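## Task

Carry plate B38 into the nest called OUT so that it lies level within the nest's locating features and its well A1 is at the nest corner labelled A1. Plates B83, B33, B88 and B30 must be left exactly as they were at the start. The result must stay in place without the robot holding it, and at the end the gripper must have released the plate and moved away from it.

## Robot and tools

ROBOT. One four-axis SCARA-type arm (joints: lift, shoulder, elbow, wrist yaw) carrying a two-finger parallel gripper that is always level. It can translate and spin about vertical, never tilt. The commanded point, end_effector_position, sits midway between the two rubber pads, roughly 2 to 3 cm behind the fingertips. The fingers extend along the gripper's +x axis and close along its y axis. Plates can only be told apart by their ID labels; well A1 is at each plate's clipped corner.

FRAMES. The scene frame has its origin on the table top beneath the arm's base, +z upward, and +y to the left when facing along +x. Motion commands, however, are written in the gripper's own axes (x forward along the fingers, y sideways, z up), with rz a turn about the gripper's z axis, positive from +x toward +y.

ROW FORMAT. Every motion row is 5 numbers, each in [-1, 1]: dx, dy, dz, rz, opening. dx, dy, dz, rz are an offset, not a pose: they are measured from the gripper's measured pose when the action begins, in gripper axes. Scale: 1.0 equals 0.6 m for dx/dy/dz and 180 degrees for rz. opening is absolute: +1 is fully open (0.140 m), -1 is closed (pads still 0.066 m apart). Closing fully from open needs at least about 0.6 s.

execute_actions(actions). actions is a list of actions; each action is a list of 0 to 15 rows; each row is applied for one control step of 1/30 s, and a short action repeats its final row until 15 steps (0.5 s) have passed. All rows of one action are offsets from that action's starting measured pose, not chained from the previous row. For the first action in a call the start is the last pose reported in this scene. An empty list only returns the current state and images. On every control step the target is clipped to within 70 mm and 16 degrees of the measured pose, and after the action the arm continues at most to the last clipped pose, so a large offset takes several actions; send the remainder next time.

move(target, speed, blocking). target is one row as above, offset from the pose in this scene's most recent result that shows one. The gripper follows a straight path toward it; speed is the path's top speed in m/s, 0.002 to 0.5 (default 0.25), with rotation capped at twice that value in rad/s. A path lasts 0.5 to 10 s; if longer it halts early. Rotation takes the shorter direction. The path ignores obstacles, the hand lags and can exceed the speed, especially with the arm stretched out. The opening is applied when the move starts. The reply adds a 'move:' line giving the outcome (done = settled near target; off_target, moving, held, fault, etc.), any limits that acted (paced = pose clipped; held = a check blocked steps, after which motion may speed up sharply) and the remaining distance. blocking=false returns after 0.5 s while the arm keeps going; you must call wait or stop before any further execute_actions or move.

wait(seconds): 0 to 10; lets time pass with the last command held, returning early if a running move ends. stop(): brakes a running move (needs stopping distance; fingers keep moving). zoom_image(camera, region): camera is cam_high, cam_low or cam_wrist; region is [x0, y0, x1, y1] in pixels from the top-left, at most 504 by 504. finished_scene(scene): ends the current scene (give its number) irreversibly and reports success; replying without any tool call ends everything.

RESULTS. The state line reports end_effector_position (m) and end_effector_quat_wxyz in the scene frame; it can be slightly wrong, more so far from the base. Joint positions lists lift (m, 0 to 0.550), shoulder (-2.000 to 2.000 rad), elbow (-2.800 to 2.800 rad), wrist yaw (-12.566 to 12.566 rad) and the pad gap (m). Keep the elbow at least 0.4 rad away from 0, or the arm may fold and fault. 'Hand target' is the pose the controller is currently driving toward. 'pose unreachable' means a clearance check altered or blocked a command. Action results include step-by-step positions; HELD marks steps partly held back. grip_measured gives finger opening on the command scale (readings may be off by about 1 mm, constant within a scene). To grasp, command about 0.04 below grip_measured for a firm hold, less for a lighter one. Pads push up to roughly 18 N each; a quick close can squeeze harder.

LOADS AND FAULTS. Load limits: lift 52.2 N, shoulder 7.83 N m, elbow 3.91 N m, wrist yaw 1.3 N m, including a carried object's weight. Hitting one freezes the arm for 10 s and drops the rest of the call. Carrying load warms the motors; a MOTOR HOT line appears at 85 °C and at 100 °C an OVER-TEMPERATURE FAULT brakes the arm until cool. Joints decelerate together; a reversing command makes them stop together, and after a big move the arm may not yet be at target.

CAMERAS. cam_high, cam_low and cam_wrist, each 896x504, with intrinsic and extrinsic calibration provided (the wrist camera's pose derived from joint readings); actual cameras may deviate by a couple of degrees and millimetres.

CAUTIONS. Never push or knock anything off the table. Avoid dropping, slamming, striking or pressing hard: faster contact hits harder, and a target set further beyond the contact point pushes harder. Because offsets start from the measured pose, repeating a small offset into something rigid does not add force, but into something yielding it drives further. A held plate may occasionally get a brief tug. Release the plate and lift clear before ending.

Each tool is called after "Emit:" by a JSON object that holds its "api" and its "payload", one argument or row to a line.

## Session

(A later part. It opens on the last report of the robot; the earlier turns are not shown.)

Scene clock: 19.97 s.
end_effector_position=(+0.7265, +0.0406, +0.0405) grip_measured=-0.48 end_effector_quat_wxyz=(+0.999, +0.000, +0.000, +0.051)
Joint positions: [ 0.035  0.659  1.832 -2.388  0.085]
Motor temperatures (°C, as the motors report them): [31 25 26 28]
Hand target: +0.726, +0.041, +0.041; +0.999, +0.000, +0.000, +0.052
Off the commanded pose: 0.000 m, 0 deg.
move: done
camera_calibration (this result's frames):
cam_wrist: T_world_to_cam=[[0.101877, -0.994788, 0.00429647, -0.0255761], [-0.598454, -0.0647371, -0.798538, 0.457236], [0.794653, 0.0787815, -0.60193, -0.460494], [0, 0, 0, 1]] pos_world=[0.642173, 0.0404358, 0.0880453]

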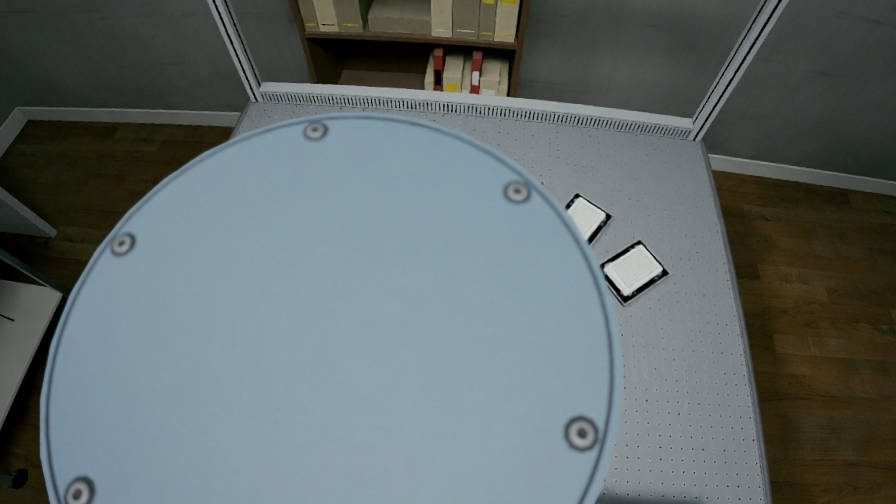

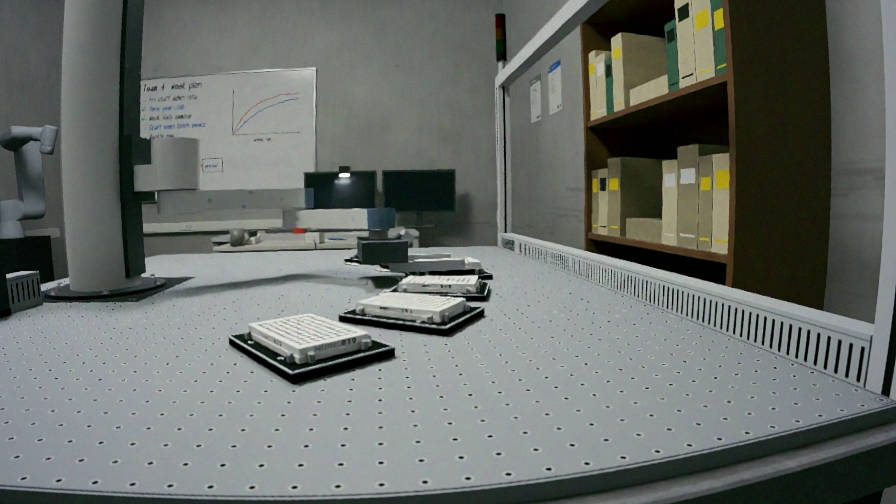

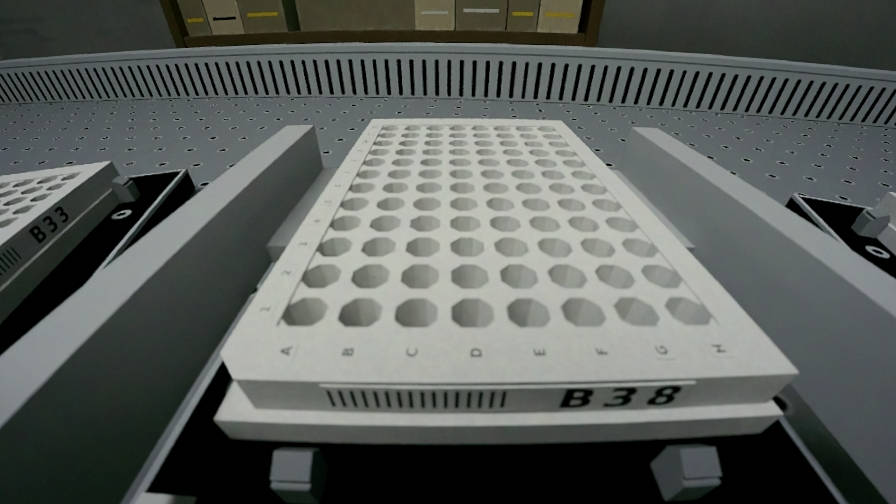

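Emit:
{"api": "move", "payload": {
  "target": [0.0005,0,-0.0157,0,-0.52],
  "speed": 0.01
}}

Scene clock: 21.90 s.
end_effector_position=(+0.7268, +0.0410, +0.0310) grip_measured=-0.48 end_effector_quat_wxyz=(+0.999, +0.000, +0.000, +0.052)
Joint positions: [ 0.026  0.659  1.834 -2.388  0.085]
Motor temperatures (°C, as the motors report them): [31 25 26 28]
Hand target: +0.727, +0.041, +0.031; +0.999, +0.000, +0.000, +0.051
Off the commanded pose: 0.000 m, 0 deg.
move: done
camera_calibration (this result's frames):
cam_wrist: T_world_to_cam=[[0.103276, -0.994643, 0.00429647, -0.0261199], [-0.598362, -0.0655786, -0.798538, 0.449866], [0.794542, 0.0798989, -0.60193, -0.46641], [0, 0, 0, 1]] pos_world=[0.642463, 0.0407872, 0.0786009]

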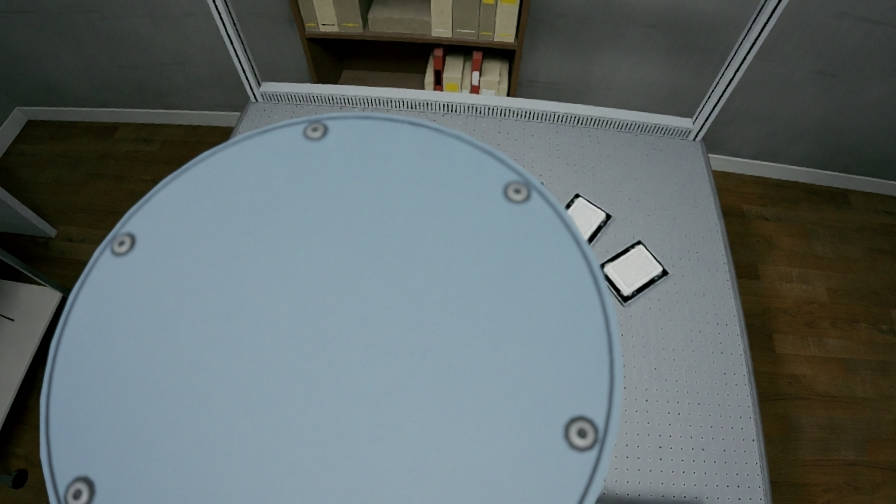

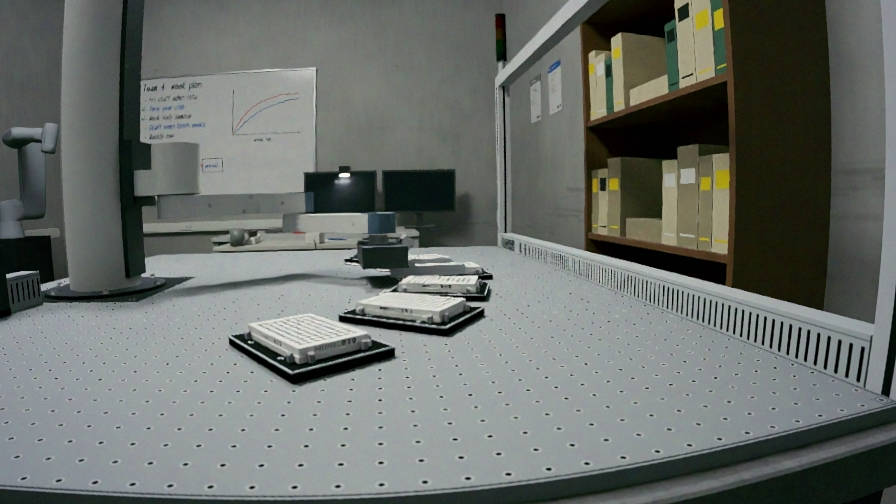

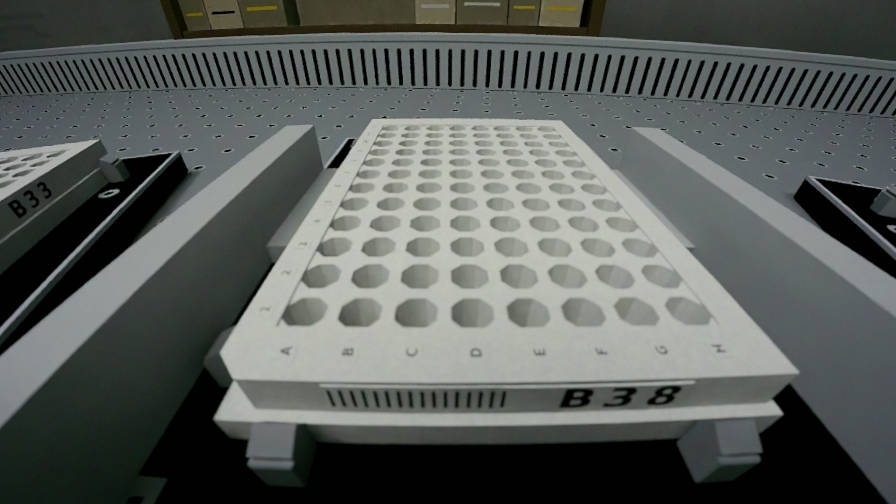

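Emit:
{"api": "move", "payload": {
  "target": [0,0,0,0,0.1]
}}

Emit:
{"api": "move", "payload": {
  "target": [-0.1,0,0.15,0,0.1]
}}

Emit:
{"api": "finished_scene", "payload": {
  "scene": 2
}}

Scene clock: 23.37 s.
end_effector_position=(+0.7268, +0.0411, +0.0310) grip_measured=+0.10 end_effector_quat_wxyz=(+0.999, +0.000, +0.000, +0.052)
Joint positions: [ 0.026  0.659  1.834 -2.388  0.107]
Motor temperatures (°C, as the motors report them): [31 25 26 28]
Hand target: +0.727, +0.041, +0.031; +0.999, +0.000, +0.000, +0.052
Off the commanded pose: 0.000 m, 0 deg.
move: done
camera_calibration (this result's frames):
cam_wrist: T_world_to_cam=[[0.103516, -0.994619, 0.00429647, -0.0261873], [-0.598346, -0.065723, -0.798538, 0.449865], [0.794523, 0.0800907, -0.60193, -0.466409], [0, 0, 0, 1]] pos_world=[0.642458, 0.0408751, 0.0786009]

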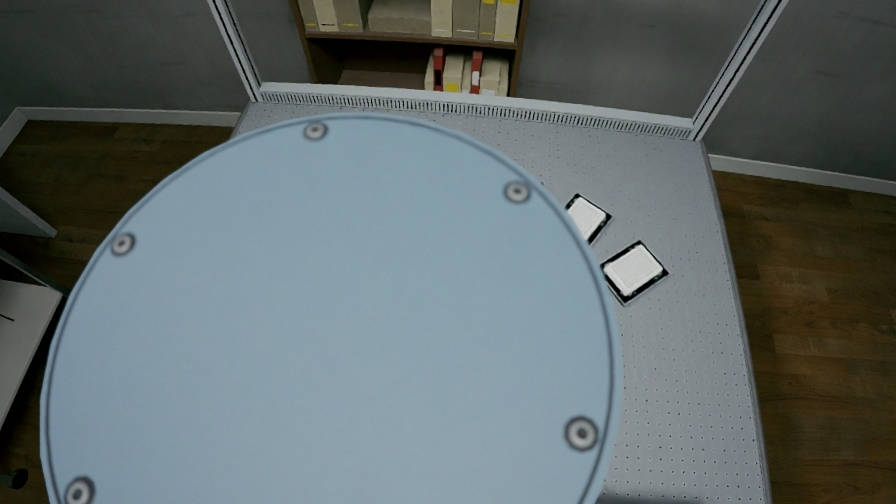

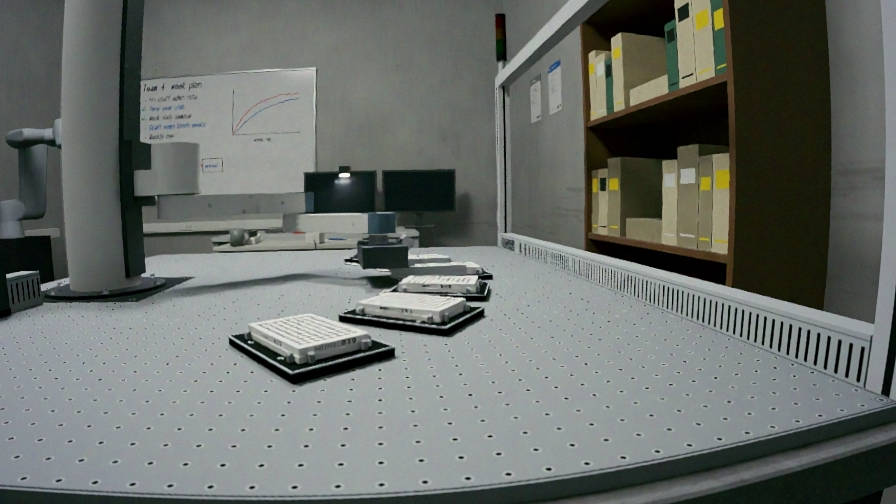

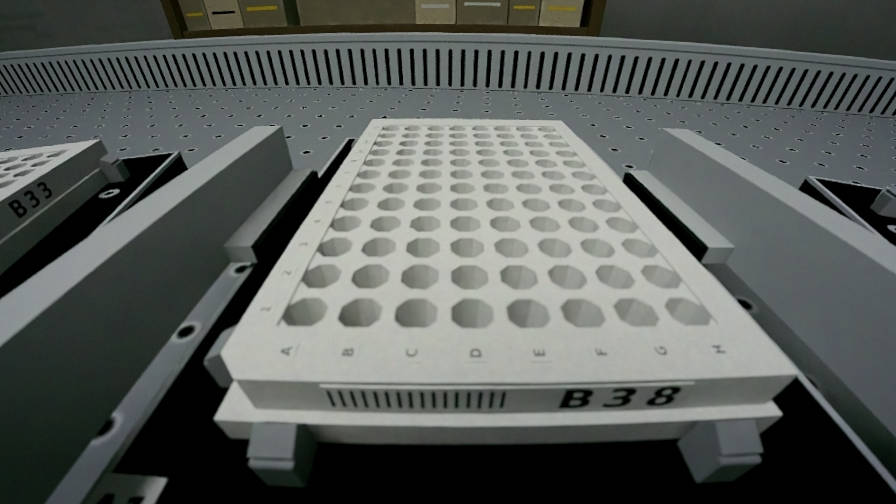

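Scene clock: 24.20 s.
end_effector_position=(+0.6671, +0.0348, +0.1211) grip_measured=+0.10 end_effector_quat_wxyz=(+0.999, +0.000, +0.000, +0.052)
Joint positions: [ 0.116  0.801  1.488 -2.185  0.107]
Motor temperatures (°C, as the motors report them): [31 25 26 28]
Hand target: +0.667, +0.035, +0.121; +0.999, +0.000, +0.000, +0.052
Off the commanded pose: 0.000 m, 0 deg.
move: done
camera_calibration (this result's frames):
cam_wrist: T_world_to_cam=[[0.103183, -0.994653, 0.00429647, -0.0264395], [-0.598368, -0.0655226, -0.798538, 0.485642], [0.794549, 0.0798245, -0.60193, -0.364289], [0, 0, 0, 1]] pos_world=[0.582766, 0.0346016, 0.16864]

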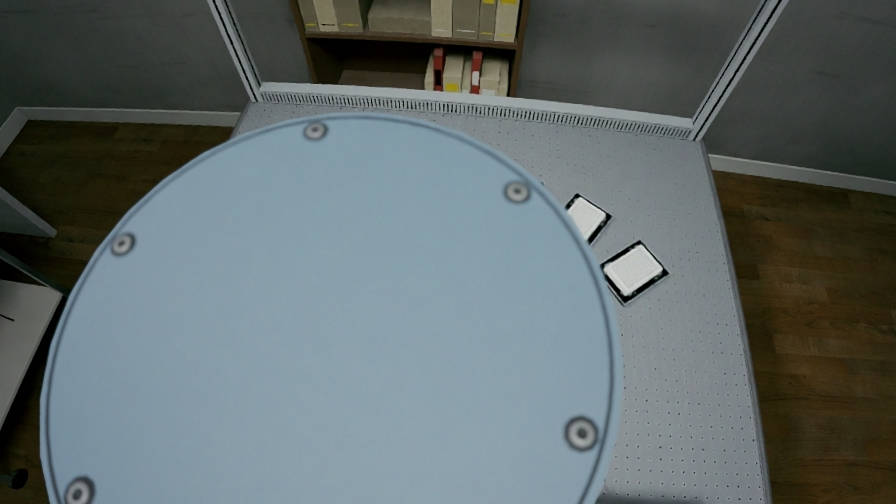

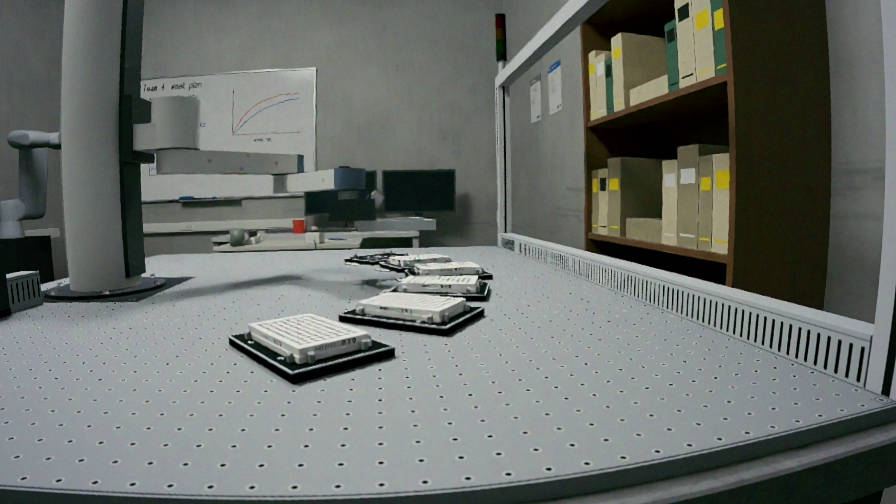

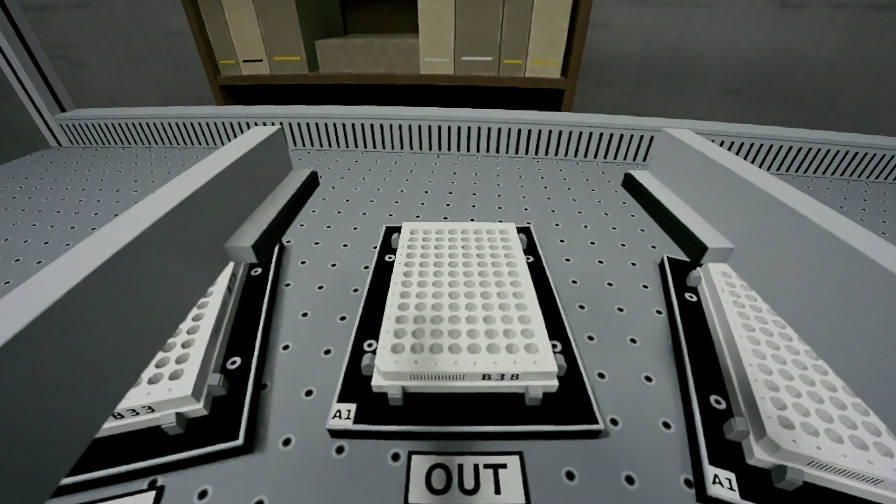

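The scene is finished: the task was done.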